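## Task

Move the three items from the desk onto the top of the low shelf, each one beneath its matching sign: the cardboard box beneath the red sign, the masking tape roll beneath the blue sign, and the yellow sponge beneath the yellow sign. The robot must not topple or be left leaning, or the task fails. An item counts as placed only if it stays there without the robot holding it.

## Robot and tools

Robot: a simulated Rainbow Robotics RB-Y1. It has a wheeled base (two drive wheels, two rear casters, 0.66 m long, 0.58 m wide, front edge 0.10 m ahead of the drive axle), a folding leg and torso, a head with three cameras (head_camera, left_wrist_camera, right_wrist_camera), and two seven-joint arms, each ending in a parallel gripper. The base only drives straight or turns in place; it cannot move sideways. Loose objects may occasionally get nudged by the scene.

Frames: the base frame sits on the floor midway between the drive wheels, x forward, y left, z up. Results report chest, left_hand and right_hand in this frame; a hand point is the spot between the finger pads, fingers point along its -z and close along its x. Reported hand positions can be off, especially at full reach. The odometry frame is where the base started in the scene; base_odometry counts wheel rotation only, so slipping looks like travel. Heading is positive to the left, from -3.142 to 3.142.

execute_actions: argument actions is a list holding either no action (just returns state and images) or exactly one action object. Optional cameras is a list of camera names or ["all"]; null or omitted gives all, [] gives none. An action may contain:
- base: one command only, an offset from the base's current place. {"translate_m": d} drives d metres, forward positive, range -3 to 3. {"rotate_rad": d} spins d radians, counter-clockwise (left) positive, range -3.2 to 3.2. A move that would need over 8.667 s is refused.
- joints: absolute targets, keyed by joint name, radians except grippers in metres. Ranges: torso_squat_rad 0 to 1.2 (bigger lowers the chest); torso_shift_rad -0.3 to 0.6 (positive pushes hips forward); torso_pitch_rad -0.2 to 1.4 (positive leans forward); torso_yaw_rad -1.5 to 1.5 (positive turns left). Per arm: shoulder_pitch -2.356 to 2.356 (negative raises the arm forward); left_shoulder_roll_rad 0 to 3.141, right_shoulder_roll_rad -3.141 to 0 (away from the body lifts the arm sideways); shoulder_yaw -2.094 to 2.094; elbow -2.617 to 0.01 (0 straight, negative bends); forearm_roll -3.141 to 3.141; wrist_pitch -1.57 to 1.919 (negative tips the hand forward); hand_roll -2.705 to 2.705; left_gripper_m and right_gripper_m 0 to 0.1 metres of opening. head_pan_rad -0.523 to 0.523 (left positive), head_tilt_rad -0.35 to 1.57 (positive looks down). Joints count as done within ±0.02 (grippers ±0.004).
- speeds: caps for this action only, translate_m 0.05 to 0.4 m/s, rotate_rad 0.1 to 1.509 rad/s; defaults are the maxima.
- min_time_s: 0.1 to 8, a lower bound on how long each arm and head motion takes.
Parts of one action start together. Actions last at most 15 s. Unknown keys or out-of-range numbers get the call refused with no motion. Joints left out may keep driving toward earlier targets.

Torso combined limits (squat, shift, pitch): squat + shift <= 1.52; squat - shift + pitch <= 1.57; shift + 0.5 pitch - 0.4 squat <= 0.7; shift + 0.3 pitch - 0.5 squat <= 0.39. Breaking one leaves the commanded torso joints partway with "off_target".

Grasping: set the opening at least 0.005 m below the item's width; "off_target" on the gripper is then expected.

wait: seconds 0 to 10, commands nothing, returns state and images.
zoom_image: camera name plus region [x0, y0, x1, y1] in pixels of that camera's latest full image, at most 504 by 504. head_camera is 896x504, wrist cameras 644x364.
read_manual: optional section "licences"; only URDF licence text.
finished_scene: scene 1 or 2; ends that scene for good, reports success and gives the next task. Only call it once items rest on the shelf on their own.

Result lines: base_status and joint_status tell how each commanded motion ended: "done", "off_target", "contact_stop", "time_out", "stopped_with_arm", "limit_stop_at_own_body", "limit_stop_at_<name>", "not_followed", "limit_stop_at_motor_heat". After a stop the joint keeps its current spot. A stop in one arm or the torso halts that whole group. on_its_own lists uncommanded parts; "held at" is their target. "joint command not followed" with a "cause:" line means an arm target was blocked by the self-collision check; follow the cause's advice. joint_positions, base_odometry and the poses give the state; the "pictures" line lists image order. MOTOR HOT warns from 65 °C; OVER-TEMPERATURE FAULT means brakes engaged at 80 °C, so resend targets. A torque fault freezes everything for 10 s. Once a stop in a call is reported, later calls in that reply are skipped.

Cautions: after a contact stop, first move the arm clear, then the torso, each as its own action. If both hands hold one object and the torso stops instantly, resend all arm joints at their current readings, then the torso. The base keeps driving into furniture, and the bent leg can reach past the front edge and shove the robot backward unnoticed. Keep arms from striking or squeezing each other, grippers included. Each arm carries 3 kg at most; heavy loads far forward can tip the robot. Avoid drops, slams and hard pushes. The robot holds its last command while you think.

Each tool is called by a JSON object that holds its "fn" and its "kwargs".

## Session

{"fn": "execute_actions", "kwargs": {"actions": [{"joints":{"head_tilt_rad":0.2}}], "cameras": ["head_camera"]}}

Scene clock: 0.73 s.
base_odometry: x=+0.000 y=+0.000 heading=+0.000 (m, m, rad; odometry frame)
base_status: not commanded
joint_positions: torso_squat_rad=+0.350 torso_shift_rad=+0.000 torso_pitch_rad=-0.001 torso_yaw_rad=+0.000 left_shoulder_pitch_rad=+0.015 left_shoulder_roll_rad=+0.012 left_shoulder_yaw_rad=-0.036 left_elbow_rad=-0.287 left_forearm_roll_rad=+0.013 left_wrist_pitch_rad=-0.025 left_hand_roll_rad=-0.037 left_gripper_m=+0.100 right_shoulder_pitch_rad=-0.005 right_shoulder_roll_rad=-0.032 right_shoulder_yaw_rad=-0.036 right_elbow_rad=-0.144 right_forearm_roll_rad=+0.020 right_wrist_pitch_rad=+0.050 right_hand_roll_rad=-0.020 right_gripper_m=+0.100 head_pan_rad=+0.001 head_tilt_rad=+0.200
joint_status: all done
chest: x=-0.2286 y=+0.0005 z=+1.2476 quat_wxyz=(+1.000, +0.000, +0.000, +0.000) (m; base frame)
left_hand: x=-0.0943 y=+0.2248 z=+0.5758 quat_wxyz=(+0.988, +0.005, -0.149, -0.028) (m; base frame)
right_hand: x=-0.1657 y=-0.2466 z=+0.5653 quat_wxyz=(+0.998, -0.018, -0.050, -0.016) (m; base frame)
pictures: head_camera
camera_calibration (this result's frames):
head_camera: T_world_to_cam=[[-0.0431191, -0.997255, 0.0601885, -0.0966738], [-0.192359, -0.0508303, -0.980007, 1.43314], [0.980377, -0.0538349, -0.18964, 0.425823], [0, 0, 0, 1]] pos_world=[-0.145958, -0.000637408, 1.49106]
Images, in order (width x height): head_camera 896x504.

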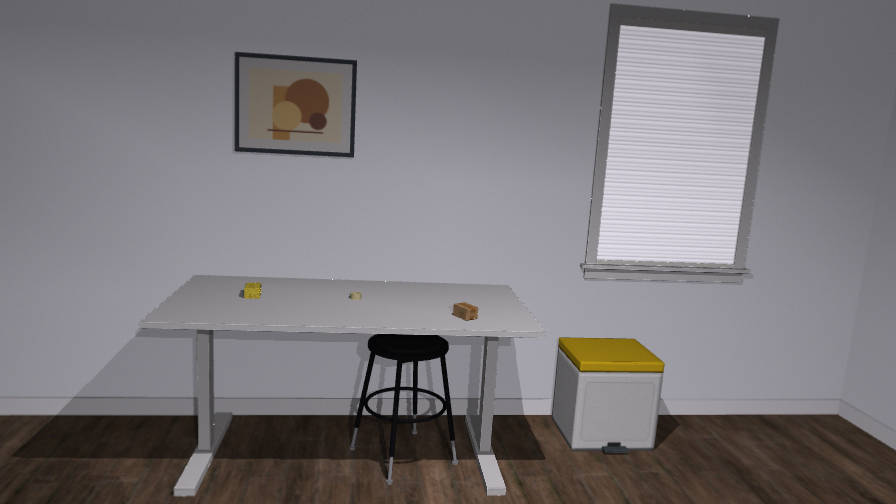

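{"fn": "execute_actions", "kwargs": {"actions": [{"base":{"rotate_rad":0.04}}], "cameras": []}}

{"fn": "execute_actions", "kwargs": {"actions": [{"base":{"translate_m":1.4},"joints":{"torso_shift_rad":0.116,"torso_pitch_rad":0.5,"head_tilt_rad":0.2,"left_shoulder_pitch_rad":-0.95,"left_shoulder_roll_rad":0.2,"left_shoulder_yaw_rad":0.35,"left_elbow_rad":-1.5,"left_forearm_roll_rad":0.03,"left_wrist_pitch_rad":1.9,"left_hand_roll_rad":0,"right_shoulder_pitch_rad":-0.95,"right_shoulder_roll_rad":-0.2,"right_shoulder_yaw_rad":-0.35,"right_elbow_rad":-1.5,"right_forearm_roll_rad":-0.03,"right_wrist_pitch_rad":1.9,"right_hand_roll_rad":0}}], "cameras": ["head_camera"]}}

Scene clock: 2.33 s.
base_odometry: x=+0.000 y=+0.000 heading=+0.039 (m, m, rad; odometry frame)
base_status: done
joint_positions: torso_squat_rad=+0.350 torso_shift_rad=+0.000 torso_pitch_rad=-0.001 torso_yaw_rad=+0.000 left_shoulder_pitch_rad=+0.015 left_shoulder_roll_rad=+0.012 left_shoulder_yaw_rad=-0.036 left_elbow_rad=-0.287 left_forearm_roll_rad=+0.013 left_wrist_pitch_rad=-0.025 left_hand_roll_rad=-0.037 left_gripper_m=+0.100 right_shoulder_pitch_rad=-0.005 right_shoulder_roll_rad=-0.032 right_shoulder_yaw_rad=-0.036 right_elbow_rad=-0.144 right_forearm_roll_rad=+0.020 right_wrist_pitch_rad=+0.050 right_hand_roll_rad=-0.020 right_gripper_m=+0.100 head_pan_rad=+0.001 head_tilt_rad=+0.200
joint_status: not commanded
chest: x=-0.2286 y=+0.0005 z=+1.2476 quat_wxyz=(+1.000, +0.000, +0.000, +0.000) (m; base frame)
left_hand: x=-0.0943 y=+0.2248 z=+0.5758 quat_wxyz=(+0.988, +0.005, -0.149, -0.028) (m; base frame)
right_hand: x=-0.1657 y=-0.2466 z=+0.5652 quat_wxyz=(+0.998, -0.018, -0.050, -0.016) (m; base frame)
pictures: none
No camera images: the call's "cameras" was empty. Leave "cameras" out to get every camera's image.

Scene clock: 7.30 s.
base_odometry: x=+1.399 y=+0.054 heading=+0.038 (m, m, rad; odometry frame)
base_status: done
joint_positions: torso_squat_rad=+0.350 torso_shift_rad=+0.116 torso_pitch_rad=+0.500 torso_yaw_rad=+0.000 left_shoulder_pitch_rad=-0.950 left_shoulder_roll_rad=+0.200 left_shoulder_yaw_rad=+0.350 left_elbow_rad=-1.500 left_forearm_roll_rad=+0.030 left_wrist_pitch_rad=+1.900 left_hand_roll_rad=+0.000 left_gripper_m=+0.100 right_shoulder_pitch_rad=-0.950 right_shoulder_roll_rad=-0.200 right_shoulder_yaw_rad=-0.350 right_elbow_rad=-1.500 right_forearm_roll_rad=-0.030 right_wrist_pitch_rad=+1.900 right_hand_roll_rad=+0.000 right_gripper_m=+0.100 head_pan_rad=+0.001 head_tilt_rad=+0.200
joint_status: all done
chest: x=-0.0036 y=+0.0005 z=+1.2053 quat_wxyz=(+0.969, +0.000, +0.247, +0.000) (m; base frame)
left_hand: x=+0.4377 y=+0.2578 z=+0.8721 quat_wxyz=(+0.999, -0.002, -0.020, +0.037) (m; base frame)
right_hand: x=+0.4381 y=-0.2567 z=+0.8725 quat_wxyz=(+0.999, +0.001, -0.020, -0.037) (m; base frame)
pictures: head_camera
camera_calibration (this result's frames):
head_camera: T_world_to_cam=[[-0.00909358, -0.99725, 0.0735453, -0.100414], [-0.639224, -0.0507613, -0.767344, 1.17705], [0.768967, -0.0539898, -0.637004, 0.735671], [0, 0, 0, 1]] pos_world=[0.185776, -0.000671054, 1.37921]
Images, in order (width x height): head_camera 896x504.

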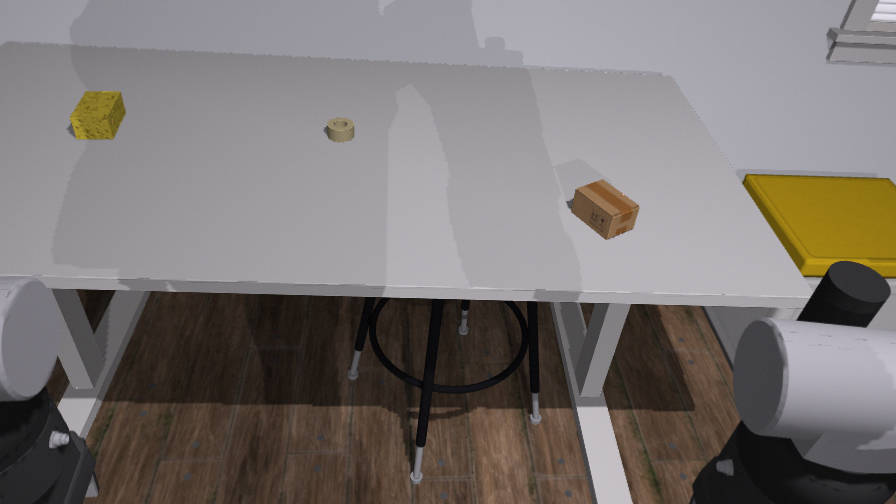

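{"fn": "execute_actions", "kwargs": {"actions": [{"base":{"translate_m":0.68},"joints":{"torso_yaw_rad":-0.12,"right_hand_roll_rad":-0.55,"left_elbow_rad":-1.8,"head_tilt_rad":0.6,"head_pan_rad":-0.1}}], "cameras": ["head_camera","right_wrist_camera"]}}

Scene clock: 10.73 s.
base_odometry: x=+2.079 y=+0.080 heading=+0.038 (m, m, rad; odometry frame)
base_status: done
joint_positions: torso_squat_rad=+0.350 torso_shift_rad=+0.116 torso_pitch_rad=+0.500 torso_yaw_rad=-0.120 left_shoulder_pitch_rad=-0.950 left_shoulder_roll_rad=+0.200 left_shoulder_yaw_rad=+0.350 left_elbow_rad=-1.800 left_forearm_roll_rad=+0.030 left_wrist_pitch_rad=+1.900 left_hand_roll_rad=+0.000 left_gripper_m=+0.100 right_shoulder_pitch_rad=-0.950 right_shoulder_roll_rad=-0.200 right_shoulder_yaw_rad=-0.350 right_elbow_rad=-1.500 right_forearm_roll_rad=-0.030 right_wrist_pitch_rad=+1.900 right_hand_roll_rad=-0.550 right_gripper_m=+0.100 head_pan_rad=-0.100 head_tilt_rad=+0.600
joint_status: all done
chest: x=-0.0036 y=+0.0005 z=+1.2053 quat_wxyz=(+0.967, -0.015, +0.247, -0.058) (m; base frame)
left_hand: x=+0.4993 y=+0.1924 z=+0.9431 quat_wxyz=(+0.985, -0.032, -0.168, -0.014) (m; base frame)
right_hand: x=+0.4075 y=-0.3206 z=+0.8892 quat_wxyz=(+0.934, -0.022, -0.028, -0.356) (m; base frame)
pictures: head_camera, right_wrist_camera
camera_calibration (this result's frames):
head_camera: T_world_to_cam=[[-0.171285, -0.969324, 0.176273, -0.225708], [-0.88535, 0.0729462, -0.459168, 0.78223], [0.432224, -0.234712, -0.870685, 1.09308], [0, 0, 0, 1]] pos_world=[0.181431, -0.0192851, 1.35069]
right_wrist_camera: T_world_to_cam=[[-0.732288, 0.678949, -0.052753, 0.562573], [0.527685, 0.614691, 0.586263, -0.506357], [0.430469, 0.401476, -0.808402, 0.759652], [0, 0, 0, 1]] pos_world=[0.352155, -0.375687, 0.94064]
Images, in order (width x height): head_camera 896x504, right_wrist_camera 644x364.

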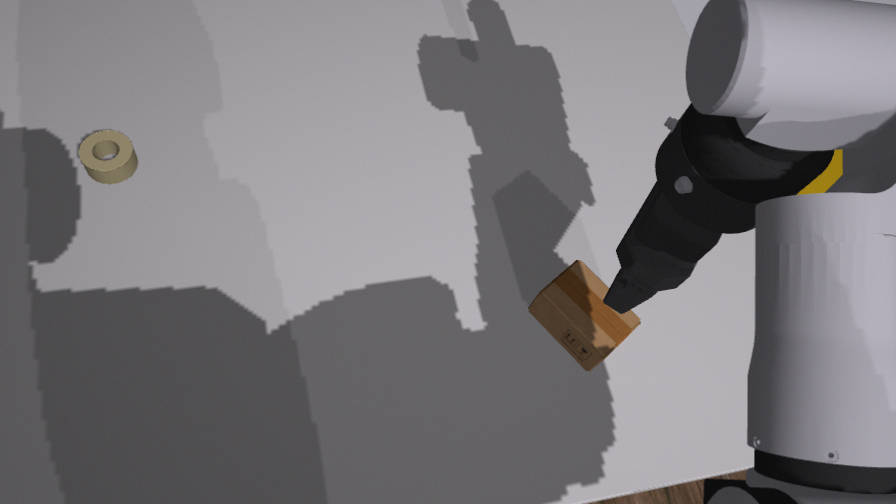

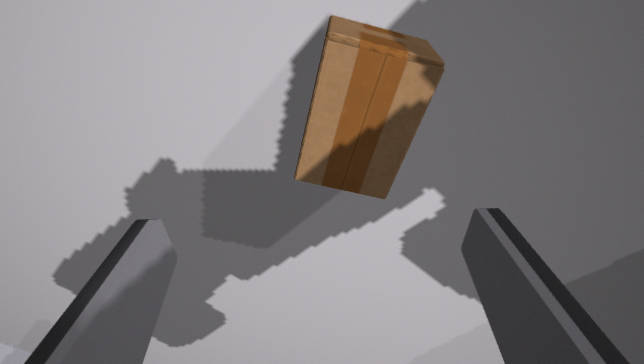

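{"fn": "execute_actions", "kwargs": {"actions": [{"joints":{"torso_yaw_rad":-0.095,"right_hand_roll_rad":-0.77,"torso_squat_rad":0.55,"torso_shift_rad":0.105}}], "cameras": ["right_wrist_camera"]}}

Scene clock: 12.50 s.
base_odometry: x=+2.079 y=+0.080 heading=+0.038 (m, m, rad; odometry frame)
base_status: not commanded
joint_positions: torso_squat_rad=+0.550 torso_shift_rad=+0.105 torso_pitch_rad=+0.500 torso_yaw_rad=-0.095 left_shoulder_pitch_rad=-0.950 left_shoulder_roll_rad=+0.200 left_shoulder_yaw_rad=+0.350 left_elbow_rad=-1.800 left_forearm_roll_rad=+0.030 left_wrist_pitch_rad=+1.900 left_hand_roll_rad=+0.000 left_gripper_m=+0.100 right_shoulder_pitch_rad=-0.950 right_shoulder_roll_rad=-0.200 right_shoulder_yaw_rad=-0.350 right_elbow_rad=-1.500 right_forearm_roll_rad=-0.030 right_wrist_pitch_rad=+1.900 right_hand_roll_rad=-0.770 right_gripper_m=+0.100 head_pan_rad=-0.100 head_tilt_rad=+0.600
joint_status: all done
chest: x=-0.0172 y=+0.0005 z=+1.1456 quat_wxyz=(+0.968, -0.012, +0.247, -0.046) (m; base frame)
left_hand: x=+0.4814 y=+0.2065 z=+0.8859 quat_wxyz=(+0.985, -0.024, -0.168, -0.004) (m; base frame)
right_hand: x=+0.4008 y=-0.3078 z=+0.8258 quat_wxyz=(+0.894, -0.013, -0.028, -0.447) (m; base frame)
pictures: right_wrist_camera
camera_calibration (this result's frames):
right_wrist_camera: T_world_to_cam=[[-0.584064, 0.81043, -0.0455288, 0.520682], [0.629776, 0.487829, 0.604488, -0.568563], [0.512105, 0.324386, -0.795312, 0.63883], [0, 0, 0, 1]] pos_world=[0.33503, -0.351843, 0.875465]
Images, in order (width x height): right_wrist_camera 644x364.

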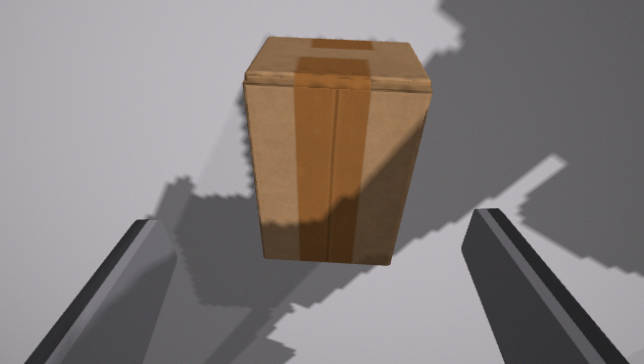

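{"fn": "execute_actions", "kwargs": {"actions": [{"joints":{"torso_squat_rad":0.69}}], "cameras": ["right_wrist_camera"]}}

{"fn": "execute_actions", "kwargs": {"actions": [{"joints":{"right_gripper_m":0.04}}], "cameras": []}}

{"fn": "execute_actions", "kwargs": {"actions": [{"joints":{"torso_squat_rad":0.35,"torso_shift_rad":0.116,"head_pan_rad":0.2,"head_tilt_rad":0.45}}], "cameras": ["head_camera","right_wrist_camera"]}}

Scene clock: 13.87 s.
base_odometry: x=+2.079 y=+0.080 heading=+0.038 (m, m, rad; odometry frame)
base_status: not commanded
joint_positions: torso_squat_rad=+0.690 torso_shift_rad=+0.105 torso_pitch_rad=+0.500 torso_yaw_rad=-0.095 left_shoulder_pitch_rad=-0.950 left_shoulder_roll_rad=+0.200 left_shoulder_yaw_rad=+0.350 left_elbow_rad=-1.800 left_forearm_roll_rad=+0.030 left_wrist_pitch_rad=+1.900 left_hand_roll_rad=+0.000 left_gripper_m=+0.100 right_shoulder_pitch_rad=-0.950 right_shoulder_roll_rad=-0.200 right_shoulder_yaw_rad=-0.350 right_elbow_rad=-1.500 right_forearm_roll_rad=-0.030 right_wrist_pitch_rad=+1.900 right_hand_roll_rad=-0.770 right_gripper_m=+0.100 head_pan_rad=-0.100 head_tilt_rad=+0.600
joint_status: all done
chest: x=-0.0232 y=+0.0004 z=+1.0890 quat_wxyz=(+0.968, -0.012, +0.247, -0.046) (m; base frame)
left_hand: x=+0.4754 y=+0.2065 z=+0.8292 quat_wxyz=(+0.985, -0.024, -0.168, -0.004) (m; base frame)
right_hand: x=+0.3948 y=-0.3078 z=+0.7691 quat_wxyz=(+0.894, -0.013, -0.028, -0.447) (m; base frame)
pictures: right_wrist_camera
camera_calibration (this result's frames):
right_wrist_camera: T_world_to_cam=[[-0.584063, 0.810432, -0.0454983, 0.514623], [0.62981, 0.487826, 0.604454, -0.53057], [0.512065, 0.324384, -0.795339, 0.596897], [0, 0, 0, 1]] pos_world=[0.32908, -0.351865, 0.818856]
Images, in order (width x height): right_wrist_camera 644x364.

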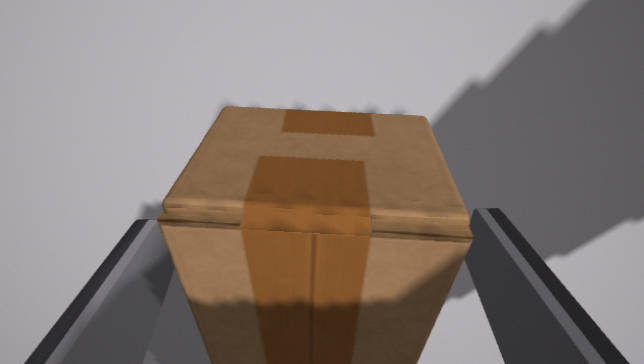

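Scene clock: 14.97 s.
base_odometry: x=+2.079 y=+0.080 heading=+0.038 (m, m, rad; odometry frame)
base_status: not commanded
joint_positions: torso_squat_rad=+0.690 torso_shift_rad=+0.105 torso_pitch_rad=+0.500 torso_yaw_rad=-0.095 left_shoulder_pitch_rad=-0.950 left_shoulder_roll_rad=+0.200 left_shoulder_yaw_rad=+0.350 left_elbow_rad=-1.800 left_forearm_roll_rad=+0.030 left_wrist_pitch_rad=+1.900 left_hand_roll_rad=+0.000 left_gripper_m=+0.100 right_shoulder_pitch_rad=-0.950 right_shoulder_roll_rad=-0.200 right_shoulder_yaw_rad=-0.350 right_elbow_rad=-1.500 right_forearm_roll_rad=-0.030 right_wrist_pitch_rad=+1.900 right_hand_roll_rad=-0.770 right_gripper_m=+0.061 head_pan_rad=-0.100 head_tilt_rad=+0.600
joint_status: right_gripper_m off_target (ended at +0.061, target +0.040)
chest: x=-0.0232 y=+0.0004 z=+1.0890 quat_wxyz=(+0.968, -0.012, +0.247, -0.046) (m; base frame)
left_hand: x=+0.4754 y=+0.2065 z=+0.8292 quat_wxyz=(+0.985, -0.024, -0.168, -0.004) (m; base frame)
right_hand: x=+0.3948 y=-0.3078 z=+0.7692 quat_wxyz=(+0.894, -0.013, -0.028, -0.447) (m; base frame)
pictures: none
No camera images: the call's "cameras" was empty. Leave "cameras" out to get every camera's image.

Scene clock: 16.90 s.
base_odometry: x=+2.079 y=+0.080 heading=+0.038 (m, m, rad; odometry frame)
base_status: not commanded
joint_positions: torso_squat_rad=+0.350 torso_shift_rad=+0.116 torso_pitch_rad=+0.500 torso_yaw_rad=-0.095 left_shoulder_pitch_rad=-0.950 left_shoulder_roll_rad=+0.200 left_shoulder_yaw_rad=+0.350 left_elbow_rad=-1.800 left_forearm_roll_rad=+0.030 left_wrist_pitch_rad=+1.900 left_hand_roll_rad=+0.000 left_gripper_m=+0.100 right_shoulder_pitch_rad=-0.950 right_shoulder_roll_rad=-0.200 right_shoulder_yaw_rad=-0.350 right_elbow_rad=-1.500 right_forearm_roll_rad=-0.030 right_wrist_pitch_rad=+1.900 right_hand_roll_rad=-0.770 right_gripper_m=+0.061 head_pan_rad=+0.200 head_tilt_rad=+0.450
joint_status: all done
chest: x=-0.0036 y=+0.0005 z=+1.2052 quat_wxyz=(+0.968, -0.012, +0.247, -0.046) (m; base frame)
left_hand: x=+0.4949 y=+0.2065 z=+0.9454 quat_wxyz=(+0.985, -0.024, -0.168, -0.004) (m; base frame)
right_hand: x=+0.4143 y=-0.3077 z=+0.8853 quat_wxyz=(+0.894, -0.013, -0.028, -0.447) (m; base frame)
pictures: head_camera, right_wrist_camera
camera_calibration (this result's frames):
head_camera: T_world_to_cam=[[0.100257, -0.994669, 0.0241274, -0.046975], [-0.802644, -0.0951846, -0.588814, 0.950395], [0.587972, 0.0396669, -0.807908, 0.990089], [0, 0, 0, 1]] pos_world=[0.185394, 0.00446448, 1.36064]
right_wrist_camera: T_world_to_cam=[[-0.584061, 0.810439, -0.0454021, 0.531187], [0.629915, 0.487818, 0.604352, -0.613039], [0.511938, 0.324379, -0.795423, 0.679401], [0, 0, 0, 1]] pos_world=[0.348596, -0.351826, 0.935019]
Images, in order (width x height): head_camera 896x504, right_wrist_camera 644x364.

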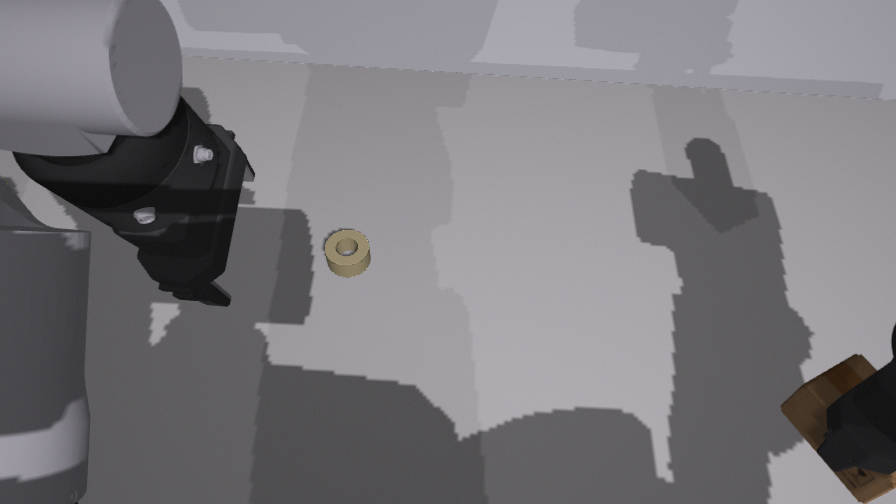

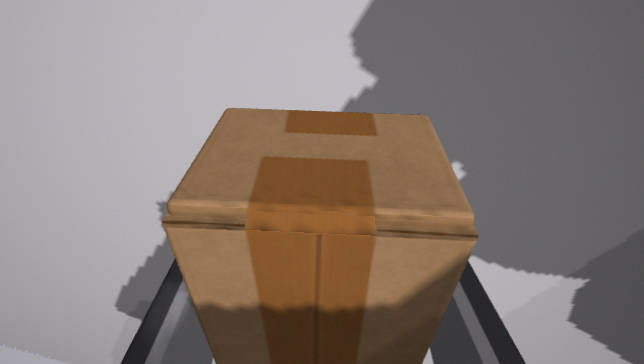

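{"fn": "execute_actions", "kwargs": {"actions": [{"base":{"rotate_rad":0.125},"joints":{"torso_yaw_rad":-0.13,"left_shoulder_roll_rad":0.15,"left_shoulder_yaw_rad":0,"left_elbow_rad":-1.31,"left_forearm_roll_rad":0,"left_wrist_pitch_rad":1.35,"left_hand_roll_rad":1.57}}], "cameras": []}}

{"fn": "execute_actions", "kwargs": {"actions": [{"base":{"translate_m":0.11}}], "cameras": ["left_wrist_camera"]}}

Scene clock: 18.83 s.
base_odometry: x=+2.079 y=+0.080 heading=+0.162 (m, m, rad; odometry frame)
base_status: done
joint_positions: torso_squat_rad=+0.350 torso_shift_rad=+0.116 torso_pitch_rad=+0.500 torso_yaw_rad=-0.130 left_shoulder_pitch_rad=-0.950 left_shoulder_roll_rad=+0.150 left_shoulder_yaw_rad=+0.000 left_elbow_rad=-1.310 left_forearm_roll_rad=+0.000 left_wrist_pitch_rad=+1.350 left_hand_roll_rad=+1.570 left_gripper_m=+0.100 right_shoulder_pitch_rad=-0.950 right_shoulder_roll_rad=-0.200 right_shoulder_yaw_rad=-0.350 right_elbow_rad=-1.500 right_forearm_roll_rad=-0.030 right_wrist_pitch_rad=+1.900 right_hand_roll_rad=-0.770 right_gripper_m=+0.061 head_pan_rad=+0.200 head_tilt_rad=+0.450
joint_status: all done
chest: x=-0.0036 y=+0.0005 z=+1.2052 quat_wxyz=(+0.967, -0.016, +0.247, -0.063) (m; base frame)
left_hand: x=+0.5239 y=+0.0700 z=+0.8218 quat_wxyz=(+0.812, -0.141, -0.134, +0.550) (m; base frame)
right_hand: x=+0.4045 y=-0.3258 z=+0.8906 quat_wxyz=(+0.887, -0.021, -0.031, -0.460) (m; base frame)
pictures: none
No camera images: the call's "cameras" was empty. Leave "cameras" out to get every camera's image.

Scene clock: 20.33 s.
base_odometry: x=+2.187 y=+0.098 heading=+0.163 (m, m, rad; odometry frame)
base_status: done
joint_positions: torso_squat_rad=+0.350 torso_shift_rad=+0.116 torso_pitch_rad=+0.500 torso_yaw_rad=-0.130 left_shoulder_pitch_rad=-0.950 left_shoulder_roll_rad=+0.150 left_shoulder_yaw_rad=+0.000 left_elbow_rad=-1.310 left_forearm_roll_rad=+0.000 left_wrist_pitch_rad=+1.350 left_hand_roll_rad=+1.570 left_gripper_m=+0.100 right_shoulder_pitch_rad=-0.950 right_shoulder_roll_rad=-0.200 right_shoulder_yaw_rad=-0.350 right_elbow_rad=-1.500 right_forearm_roll_rad=-0.030 right_wrist_pitch_rad=+1.900 right_hand_roll_rad=-0.770 right_gripper_m=+0.061 head_pan_rad=+0.200 head_tilt_rad=+0.450
joint_status: not commanded
chest: x=-0.0036 y=+0.0005 z=+1.2052 quat_wxyz=(+0.967, -0.016, +0.247, -0.063) (m; base frame)
left_hand: x=+0.5239 y=+0.0700 z=+0.8218 quat_wxyz=(+0.812, -0.140, -0.134, +0.550) (m; base frame)
right_hand: x=+0.4046 y=-0.3258 z=+0.8906 quat_wxyz=(+0.887, -0.021, -0.031, -0.460) (m; base frame)
pictures: left_wrist_camera
camera_calibration (this result's frames):
left_wrist_camera: T_world_to_cam=[[0.388753, 0.918591, 0.0711427, -0.318023], [0.375332, -0.228414, 0.898305, -0.888271], [0.841425, -0.322517, -0.433574, 0.0239905], [0, 0, 0, 1]] pos_world=[0.436843, 0.0969768, 0.830966]
Images, in order (width x height): left_wrist_camera 644x364.

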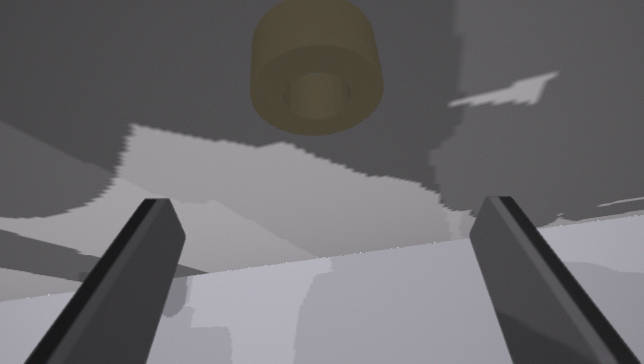

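Same view as before.

{"fn": "execute_actions", "kwargs": {"actions": [{"joints":{"torso_squat_rad":0.56}}], "cameras": ["left_wrist_camera"]}}

{"fn": "execute_actions", "kwargs": {"actions": [{"joints":{"left_gripper_m":0.03}}], "cameras": []}}

{"fn": "execute_actions", "kwargs": {"actions": [{"joints":{"torso_squat_rad":0.35,"head_pan_rad":0.13,"head_tilt_rad":-0.35}}], "cameras": ["left_wrist_camera"]}}

{"fn": "execute_actions", "kwargs": {"actions": [{"base":{"translate_m":-0.7}}], "cameras": []}}

{"fn": "execute_actions", "kwargs": {"actions": [{"base":{"rotate_rad":2.4},"speeds":{"rotate_rad":1.0}}], "cameras": ["head_camera"]}}

{"fn": "execute_actions", "kwargs": {"actions": [{"base":{"rotate_rad":0.9},"speeds":{"rotate_rad":1.0}}], "cameras": ["head_camera"]}}

Scene clock: 22.00 s.
base_odometry: x=+2.187 y=+0.098 heading=+0.163 (m, m, rad; odometry frame)
base_status: not commanded
joint_positions: torso_squat_rad=+0.560 torso_shift_rad=+0.116 torso_pitch_rad=+0.500 torso_yaw_rad=-0.130 left_shoulder_pitch_rad=-0.950 left_shoulder_roll_rad=+0.150 left_shoulder_yaw_rad=+0.000 left_elbow_rad=-1.310 left_forearm_roll_rad=+0.000 left_wrist_pitch_rad=+1.350 left_hand_roll_rad=+1.570 left_gripper_m=+0.100 right_shoulder_pitch_rad=-0.950 right_shoulder_roll_rad=-0.200 right_shoulder_yaw_rad=-0.350 right_elbow_rad=-1.500 right_forearm_roll_rad=-0.030 right_wrist_pitch_rad=+1.900 right_hand_roll_rad=-0.770 right_gripper_m=+0.061 head_pan_rad=+0.200 head_tilt_rad=+0.450
joint_status: all done
chest: x=-0.0111 y=+0.0005 z=+1.1412 quat_wxyz=(+0.967, -0.016, +0.247, -0.063) (m; base frame)
left_hand: x=+0.5164 y=+0.0699 z=+0.7578 quat_wxyz=(+0.812, -0.141, -0.134, +0.550) (m; base frame)
right_hand: x=+0.3971 y=-0.3258 z=+0.8266 quat_wxyz=(+0.887, -0.021, -0.032, -0.460) (m; base frame)
pictures: left_wrist_camera
camera_calibration (this result's frames):
left_wrist_camera: T_world_to_cam=[[0.388746, 0.918591, 0.0711834, -0.310578], [0.375239, -0.228415, 0.898344, -0.827989], [0.841471, -0.322517, -0.433486, 0.00243362], [0, 0, 0, 1]] pos_world=[0.429381, 0.0969542, 0.766982]
Images, in order (width x height): left_wrist_camera 644x364.

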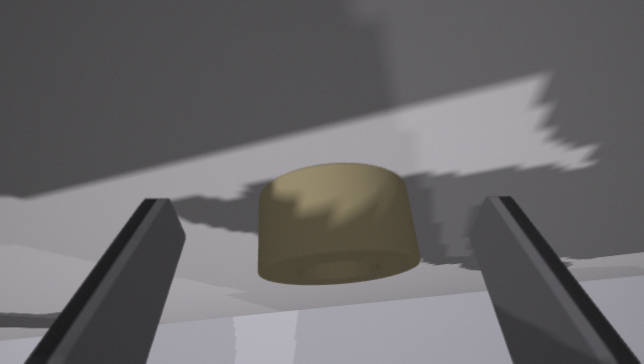

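Scene clock: 23.17 s.
base_odometry: x=+2.187 y=+0.098 heading=+0.163 (m, m, rad; odometry frame)
base_status: not commanded
joint_positions: torso_squat_rad=+0.560 torso_shift_rad=+0.116 torso_pitch_rad=+0.500 torso_yaw_rad=-0.130 left_shoulder_pitch_rad=-0.950 left_shoulder_roll_rad=+0.150 left_shoulder_yaw_rad=+0.000 left_elbow_rad=-1.310 left_forearm_roll_rad=+0.000 left_wrist_pitch_rad=+1.350 left_hand_roll_rad=+1.570 left_gripper_m=+0.049 right_shoulder_pitch_rad=-0.950 right_shoulder_roll_rad=-0.200 right_shoulder_yaw_rad=-0.350 right_elbow_rad=-1.500 right_forearm_roll_rad=-0.030 right_wrist_pitch_rad=+1.900 right_hand_roll_rad=-0.770 right_gripper_m=+0.061 head_pan_rad=+0.200 head_tilt_rad=+0.450
joint_status: left_gripper_m off_target (ended at +0.049, target +0.030)
chest: x=-0.0111 y=+0.0005 z=+1.1412 quat_wxyz=(+0.967, -0.016, +0.247, -0.063) (m; base frame)
left_hand: x=+0.5164 y=+0.0699 z=+0.7578 quat_wxyz=(+0.812, -0.141, -0.134, +0.550) (m; base frame)
right_hand: x=+0.3971 y=-0.3258 z=+0.8266 quat_wxyz=(+0.887, -0.021, -0.032, -0.460) (m; base frame)
pictures: none
No camera images: the call's "cameras" was empty. Leave "cameras" out to get every camera's image.

Scene clock: 24.67 s.
base_odometry: x=+2.187 y=+0.098 heading=+0.163 (m, m, rad; odometry frame)
base_status: not commanded
joint_positions: torso_squat_rad=+0.350 torso_shift_rad=+0.116 torso_pitch_rad=+0.500 torso_yaw_rad=-0.130 left_shoulder_pitch_rad=-0.950 left_shoulder_roll_rad=+0.150 left_shoulder_yaw_rad=+0.000 left_elbow_rad=-1.310 left_forearm_roll_rad=+0.000 left_wrist_pitch_rad=+1.350 left_hand_roll_rad=+1.570 left_gripper_m=+0.049 right_shoulder_pitch_rad=-0.950 right_shoulder_roll_rad=-0.200 right_shoulder_yaw_rad=-0.350 right_elbow_rad=-1.500 right_forearm_roll_rad=-0.030 right_wrist_pitch_rad=+1.900 right_hand_roll_rad=-0.770 right_gripper_m=+0.061 head_pan_rad=+0.130 head_tilt_rad=-0.350
joint_status: all done
chest: x=-0.0036 y=+0.0005 z=+1.2052 quat_wxyz=(+0.967, -0.016, +0.247, -0.063) (m; base frame)
left_hand: x=+0.5239 y=+0.0700 z=+0.8217 quat_wxyz=(+0.812, -0.140, -0.134, +0.550) (m; base frame)
right_hand: x=+0.4046 y=-0.3258 z=+0.8906 quat_wxyz=(+0.887, -0.021, -0.031, -0.460) (m; base frame)
pictures: left_wrist_camera
camera_calibration (this result's frames):
left_wrist_camera: T_world_to_cam=[[0.388751, 0.918592, 0.0711449, -0.318021], [0.375334, -0.228416, 0.898304, -0.888263], [0.841425, -0.322513, -0.433576, 0.0239961], [0, 0, 0, 1]] pos_world=[0.436836, 0.0969774, 0.83096]
Images, in order (width x height): left_wrist_camera 644x364.

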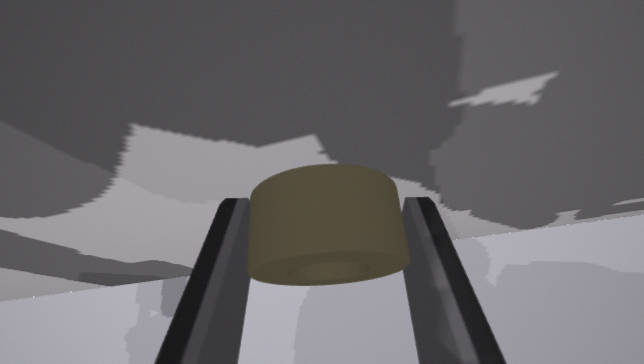

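Scene clock: 28.10 s.
base_odometry: x=+1.497 y=-0.016 heading=+0.163 (m, m, rad; odometry frame)
base_status: done
joint_positions: torso_squat_rad=+0.350 torso_shift_rad=+0.116 torso_pitch_rad=+0.500 torso_yaw_rad=-0.130 left_shoulder_pitch_rad=-0.950 left_shoulder_roll_rad=+0.150 left_shoulder_yaw_rad=+0.000 left_elbow_rad=-1.310 left_forearm_roll_rad=+0.000 left_wrist_pitch_rad=+1.350 left_hand_roll_rad=+1.570 left_gripper_m=+0.049 right_shoulder_pitch_rad=-0.950 right_shoulder_roll_rad=-0.200 right_shoulder_yaw_rad=-0.350 right_elbow_rad=-1.500 right_forearm_roll_rad=-0.030 right_wrist_pitch_rad=+1.900 right_hand_roll_rad=-0.770 right_gripper_m=+0.061 head_pan_rad=+0.130 head_tilt_rad=-0.350
joint_status: not commanded
chest: x=-0.0037 y=+0.0005 z=+1.2052 quat_wxyz=(+0.967, -0.016, +0.247, -0.063) (m; base frame)
left_hand: x=+0.5239 y=+0.0700 z=+0.8218 quat_wxyz=(+0.812, -0.141, -0.134, +0.550) (m; base frame)
right_hand: x=+0.4045 y=-0.3258 z=+0.8906 quat_wxyz=(+0.887, -0.021, -0.031, -0.460) (m; base frame)
pictures: none
No camera images: the call's "cameras" was empty. Leave "cameras" out to get every camera's image.

Scene clock: 32.83 s.
base_odometry: x=+1.496 y=-0.016 heading=+2.563 (m, m, rad; odometry frame)
base_status: done
joint_positions: torso_squat_rad=+0.350 torso_shift_rad=+0.116 torso_pitch_rad=+0.500 torso_yaw_rad=-0.130 left_shoulder_pitch_rad=-0.950 left_shoulder_roll_rad=+0.150 left_shoulder_yaw_rad=+0.000 left_elbow_rad=-1.310 left_forearm_roll_rad=+0.000 left_wrist_pitch_rad=+1.350 left_hand_roll_rad=+1.570 left_gripper_m=+0.049 right_shoulder_pitch_rad=-0.950 right_shoulder_roll_rad=-0.200 right_shoulder_yaw_rad=-0.350 right_elbow_rad=-1.500 right_forearm_roll_rad=-0.030 right_wrist_pitch_rad=+1.900 right_hand_roll_rad=-0.770 right_gripper_m=+0.061 head_pan_rad=+0.130 head_tilt_rad=-0.350
joint_status: not commanded
chest: x=-0.0037 y=+0.0005 z=+1.2052 quat_wxyz=(+0.967, -0.016, +0.247, -0.063) (m; base frame)
left_hand: x=+0.5239 y=+0.0700 z=+0.8218 quat_wxyz=(+0.812, -0.141, -0.134, +0.550) (m; base frame)
right_hand: x=+0.4045 y=-0.3258 z=+0.8906 quat_wxyz=(+0.887, -0.021, -0.031, -0.460) (m; base frame)
pictures: head_camera
camera_calibration (this result's frames):
head_camera: T_world_to_cam=[[-0.0467125, -0.99723, 0.0578868, -0.0776368], [-0.143851, -0.0506304, -0.988303, 1.42444], [0.988496, -0.0544932, -0.141087, 0.0316624], [0, 0, 0, 1]] pos_world=[0.169982, -0.00357654, 1.41674]
Images, in order (width x height): head_camera 896x504.

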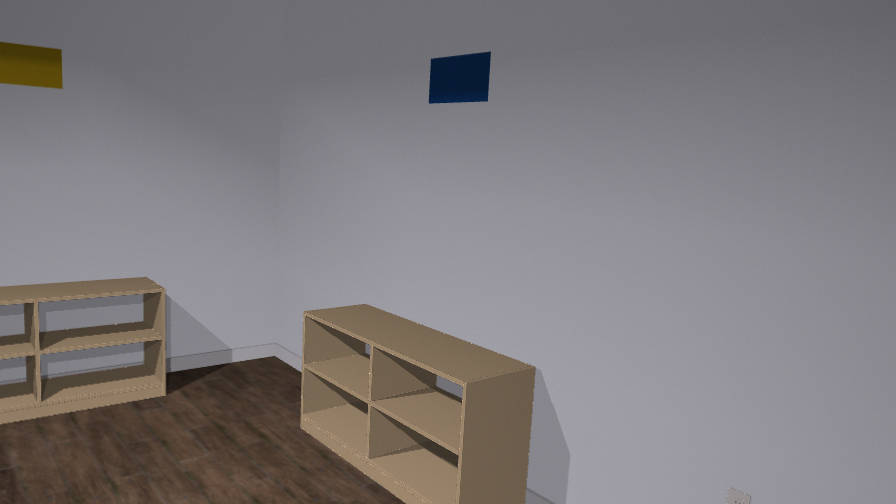

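Scene clock: 35.87 s.
base_odometry: x=+1.497 y=-0.016 heading=-2.821 (m, m, rad; odometry frame)
base_status: done
joint_positions: torso_squat_rad=+0.350 torso_shift_rad=+0.116 torso_pitch_rad=+0.500 torso_yaw_rad=-0.130 left_shoulder_pitch_rad=-0.950 left_shoulder_roll_rad=+0.150 left_shoulder_yaw_rad=+0.000 left_elbow_rad=-1.310 left_forearm_roll_rad=+0.000 left_wrist_pitch_rad=+1.350 left_hand_roll_rad=+1.570 left_gripper_m=+0.049 right_shoulder_pitch_rad=-0.950 right_shoulder_roll_rad=-0.200 right_shoulder_yaw_rad=-0.350 right_elbow_rad=-1.500 right_forearm_roll_rad=-0.030 right_wrist_pitch_rad=+1.900 right_hand_roll_rad=-0.770 right_gripper_m=+0.061 head_pan_rad=+0.130 head_tilt_rad=-0.350
joint_status: not commanded
chest: x=-0.0037 y=+0.0005 z=+1.2052 quat_wxyz=(+0.967, -0.016, +0.247, -0.063) (m; base frame)
left_hand: x=+0.5239 y=+0.0700 z=+0.8218 quat_wxyz=(+0.812, -0.141, -0.134, +0.550) (m; base frame)
right_hand: x=+0.4045 y=-0.3258 z=+0.8906 quat_wxyz=(+0.887, -0.021, -0.031, -0.460) (m; base frame)
pictures: head_camera
camera_calibration (this result's frames):
head_camera: T_world_to_cam=[[-0.0467053, -0.99723, 0.0578866, -0.0776354], [-0.143851, -0.0506312, -0.988303, 1.42444], [0.988497, -0.054486, -0.141088, 0.0316626], [0, 0, 0, 1]] pos_world=[0.169982, -0.0035743, 1.41674]
Images, in order (width x height): head_camera 896x504.

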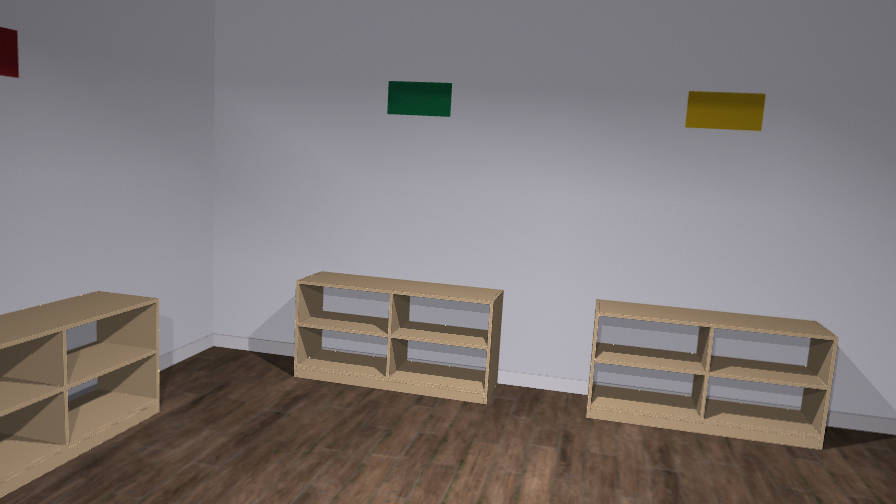

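{"fn": "execute_actions", "kwargs": {"actions": [{"base":{"rotate_rad":-0.516},"joints":{"head_tilt_rad":0.2}}], "cameras": []}}

{"fn": "execute_actions", "kwargs": {"actions": [{"base":{"translate_m":2.52}}], "cameras": []}}

{"fn": "execute_actions", "kwargs": {"actions": [{"base":{"rotate_rad":-1.3},"speeds":{"rotate_rad":1.0}}], "cameras": ["head_camera"]}}

Scene clock: 38.43 s.
base_odometry: x=+1.496 y=-0.016 heading=+2.947 (m, m, rad; odometry frame)
base_status: done
joint_positions: torso_squat_rad=+0.350 torso_shift_rad=+0.116 torso_pitch_rad=+0.500 torso_yaw_rad=-0.130 left_shoulder_pitch_rad=-0.950 left_shoulder_roll_rad=+0.150 left_shoulder_yaw_rad=+0.000 left_elbow_rad=-1.310 left_forearm_roll_rad=+0.000 left_wrist_pitch_rad=+1.350 left_hand_roll_rad=+1.570 left_gripper_m=+0.049 right_shoulder_pitch_rad=-0.950 right_shoulder_roll_rad=-0.200 right_shoulder_yaw_rad=-0.350 right_elbow_rad=-1.500 right_forearm_roll_rad=-0.030 right_wrist_pitch_rad=+1.900 right_hand_roll_rad=-0.770 right_gripper_m=+0.061 head_pan_rad=+0.130 head_tilt_rad=+0.200
joint_status: all done
chest: x=-0.0037 y=+0.0005 z=+1.2052 quat_wxyz=(+0.967, -0.016, +0.247, -0.063) (m; base frame)
left_hand: x=+0.5239 y=+0.0700 z=+0.8218 quat_wxyz=(+0.812, -0.141, -0.134, +0.550) (m; base frame)
right_hand: x=+0.4045 y=-0.3258 z=+0.8906 quat_wxyz=(+0.887, -0.021, -0.031, -0.460) (m; base frame)
pictures: none
No camera images: the call's "cameras" was empty. Leave "cameras" out to get every camera's image.

Scene clock: 46.20 s.
base_odometry: x=-0.976 y=+0.469 heading=+2.948 (m, m, rad; odometry frame)
base_status: done
joint_positions: torso_squat_rad=+0.350 torso_shift_rad=+0.116 torso_pitch_rad=+0.500 torso_yaw_rad=-0.130 left_shoulder_pitch_rad=-0.950 left_shoulder_roll_rad=+0.150 left_shoulder_yaw_rad=+0.000 left_elbow_rad=-1.310 left_forearm_roll_rad=+0.000 left_wrist_pitch_rad=+1.350 left_hand_roll_rad=+1.570 left_gripper_m=+0.049 right_shoulder_pitch_rad=-0.950 right_shoulder_roll_rad=-0.200 right_shoulder_yaw_rad=-0.350 right_elbow_rad=-1.500 right_forearm_roll_rad=-0.030 right_wrist_pitch_rad=+1.900 right_hand_roll_rad=-0.770 right_gripper_m=+0.061 head_pan_rad=+0.130 head_tilt_rad=+0.200
joint_status: not commanded
chest: x=-0.0036 y=+0.0005 z=+1.2052 quat_wxyz=(+0.967, -0.016, +0.247, -0.063) (m; base frame)
left_hand: x=+0.5239 y=+0.0700 z=+0.8218 quat_wxyz=(+0.812, -0.140, -0.134, +0.550) (m; base frame)
right_hand: x=+0.4046 y=-0.3258 z=+0.8906 quat_wxyz=(+0.887, -0.021, -0.031, -0.460) (m; base frame)
pictures: none
No camera images: the call's "cameras" was empty. Leave "cameras" out to get every camera's image.

Scene clock: 49.77 s.
base_odometry: x=-0.976 y=+0.469 heading=+1.649 (m, m, rad; odometry frame)
base_status: done
joint_positions: torso_squat_rad=+0.350 torso_shift_rad=+0.116 torso_pitch_rad=+0.500 torso_yaw_rad=-0.130 left_shoulder_pitch_rad=-0.950 left_shoulder_roll_rad=+0.150 left_shoulder_yaw_rad=+0.000 left_elbow_rad=-1.310 left_forearm_roll_rad=+0.000 left_wrist_pitch_rad=+1.350 left_hand_roll_rad=+1.570 left_gripper_m=+0.049 right_shoulder_pitch_rad=-0.950 right_shoulder_roll_rad=-0.200 right_shoulder_yaw_rad=-0.350 right_elbow_rad=-1.500 right_forearm_roll_rad=-0.030 right_wrist_pitch_rad=+1.900 right_hand_roll_rad=-0.770 right_gripper_m=+0.061 head_pan_rad=+0.130 head_tilt_rad=+0.200
joint_status: not commanded
chest: x=-0.0036 y=+0.0005 z=+1.2052 quat_wxyz=(+0.967, -0.016, +0.247, -0.063) (m; base frame)
left_hand: x=+0.5239 y=+0.0700 z=+0.8218 quat_wxyz=(+0.812, -0.140, -0.134, +0.550) (m; base frame)
right_hand: x=+0.4046 y=-0.3257 z=+0.8906 quat_wxyz=(+0.887, -0.021, -0.031, -0.460) (m; base frame)
pictures: head_camera
camera_calibration (this result's frames):
head_camera: T_world_to_cam=[[-0.00992162, -0.99721, 0.0739828, -0.103791], [-0.639276, -0.0505664, -0.767313, 1.17679], [0.768914, -0.0549084, -0.63699, 0.735624], [0, 0, 0, 1]] pos_world=[0.185631, -0.00360387, 1.37923]
Images, in order (width x height): head_camera 896x504.

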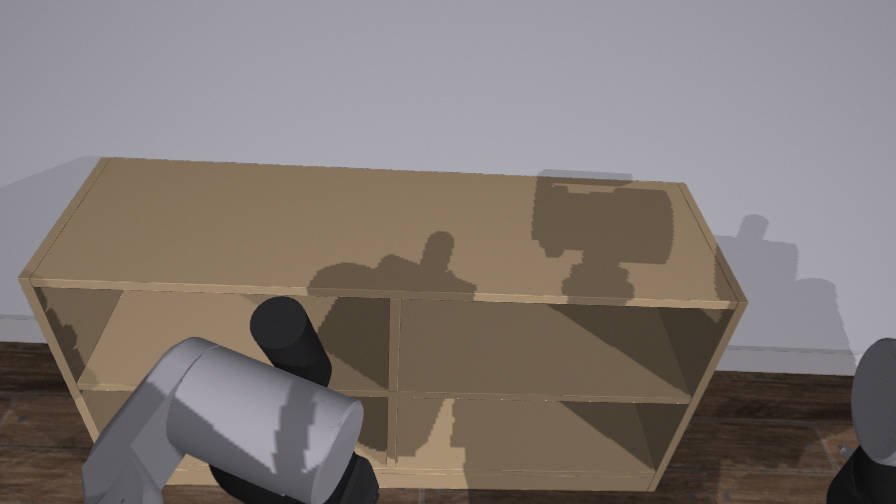

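{"fn": "execute_actions", "kwargs": {"actions": [{"base":{"translate_m":0.66},"joints":{"head_tilt_rad":0.6,"torso_squat_rad":0.65}}], "cameras": ["head_camera"]}}

{"fn": "execute_actions", "kwargs": {"actions": [{"joints":{"torso_squat_rad":0.812}}], "cameras": ["left_wrist_camera"]}}

Scene clock: 52.87 s.
base_odometry: x=-1.028 y=+1.127 heading=+1.649 (m, m, rad; odometry frame)
base_status: done
joint_positions: torso_squat_rad=+0.650 torso_shift_rad=+0.116 torso_pitch_rad=+0.500 torso_yaw_rad=-0.130 left_shoulder_pitch_rad=-0.950 left_shoulder_roll_rad=+0.150 left_shoulder_yaw_rad=+0.000 left_elbow_rad=-1.310 left_forearm_roll_rad=+0.000 left_wrist_pitch_rad=+1.350 left_hand_roll_rad=+1.570 left_gripper_m=+0.049 right_shoulder_pitch_rad=-0.950 right_shoulder_roll_rad=-0.200 right_shoulder_yaw_rad=-0.350 right_elbow_rad=-1.500 right_forearm_roll_rad=-0.030 right_wrist_pitch_rad=+1.900 right_hand_roll_rad=-0.770 right_gripper_m=+0.061 head_pan_rad=+0.130 head_tilt_rad=+0.600
joint_status: all done
chest: x=-0.0152 y=+0.0004 z=+1.1056 quat_wxyz=(+0.967, -0.016, +0.247, -0.063) (m; base frame)
left_hand: x=+0.5123 y=+0.0699 z=+0.7221 quat_wxyz=(+0.812, -0.140, -0.134, +0.550) (m; base frame)
right_hand: x=+0.3930 y=-0.3258 z=+0.7909 quat_wxyz=(+0.887, -0.021, -0.031, -0.460) (m; base frame)
pictures: head_camera
camera_calibration (this result's frames):
head_camera: T_world_to_cam=[[0.0193986, -0.997204, 0.072159, -0.0971795], [-0.887674, -0.0503881, -0.457707, 0.724342], [0.460063, -0.0551748, -0.88617, 1.0285], [0, 0, 0, 1]] pos_world=[0.17169, -0.00366229, 1.24998]
Images, in order (width x height): head_camera 896x504.

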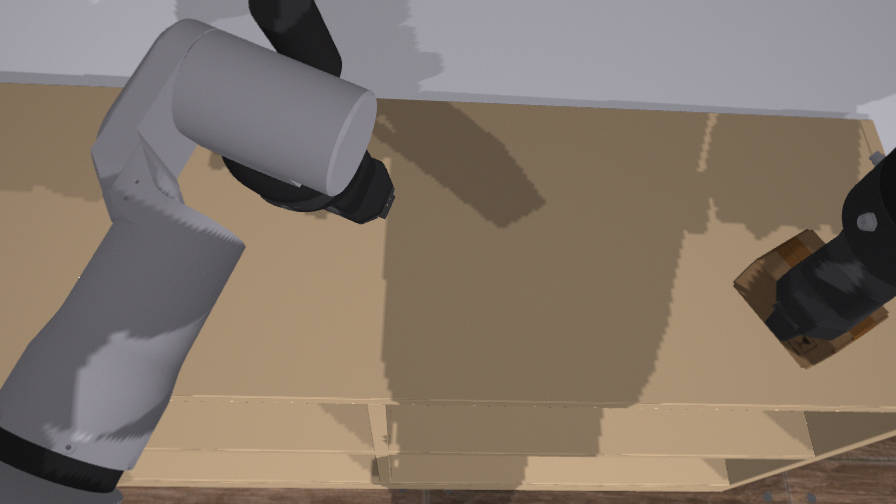

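Scene clock: 54.20 s.
base_odometry: x=-1.028 y=+1.127 heading=+1.649 (m, m, rad; odometry frame)
base_status: not commanded
joint_positions: torso_squat_rad=+0.812 torso_shift_rad=+0.116 torso_pitch_rad=+0.500 torso_yaw_rad=-0.130 left_shoulder_pitch_rad=-0.950 left_shoulder_roll_rad=+0.150 left_shoulder_yaw_rad=+0.000 left_elbow_rad=-1.310 left_forearm_roll_rad=+0.000 left_wrist_pitch_rad=+1.350 left_hand_roll_rad=+1.570 left_gripper_m=+0.049 right_shoulder_pitch_rad=-0.950 right_shoulder_roll_rad=-0.200 right_shoulder_yaw_rad=-0.350 right_elbow_rad=-1.500 right_forearm_roll_rad=-0.030 right_wrist_pitch_rad=+1.900 right_hand_roll_rad=-0.770 right_gripper_m=+0.061 head_pan_rad=+0.130 head_tilt_rad=+0.600
joint_status: all done
chest: x=-0.0241 y=+0.0004 z=+1.0305 quat_wxyz=(+0.967, -0.016, +0.247, -0.063) (m; base frame)
left_hand: x=+0.5036 y=+0.0698 z=+0.6474 quat_wxyz=(+0.812, -0.141, -0.134, +0.550) (m; base frame)
right_hand: x=+0.3842 y=-0.3258 z=+0.7160 quat_wxyz=(+0.887, -0.021, -0.032, -0.460) (m; base frame)
pictures: left_wrist_camera
camera_calibration (this result's frames):
left_wrist_camera: T_world_to_cam=[[0.388735, 0.918585, 0.0713214, -0.297753], [0.374617, -0.228306, 0.898631, -0.72392], [0.841752, -0.322611, -0.432868, -0.0352274], [0, 0, 0, 1]] pos_world=[0.416593, 0.0968716, 0.656524]
Images, in order (width x height): left_wrist_camera 644x364.

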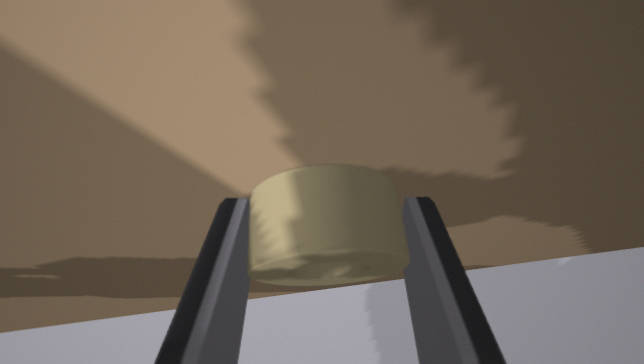

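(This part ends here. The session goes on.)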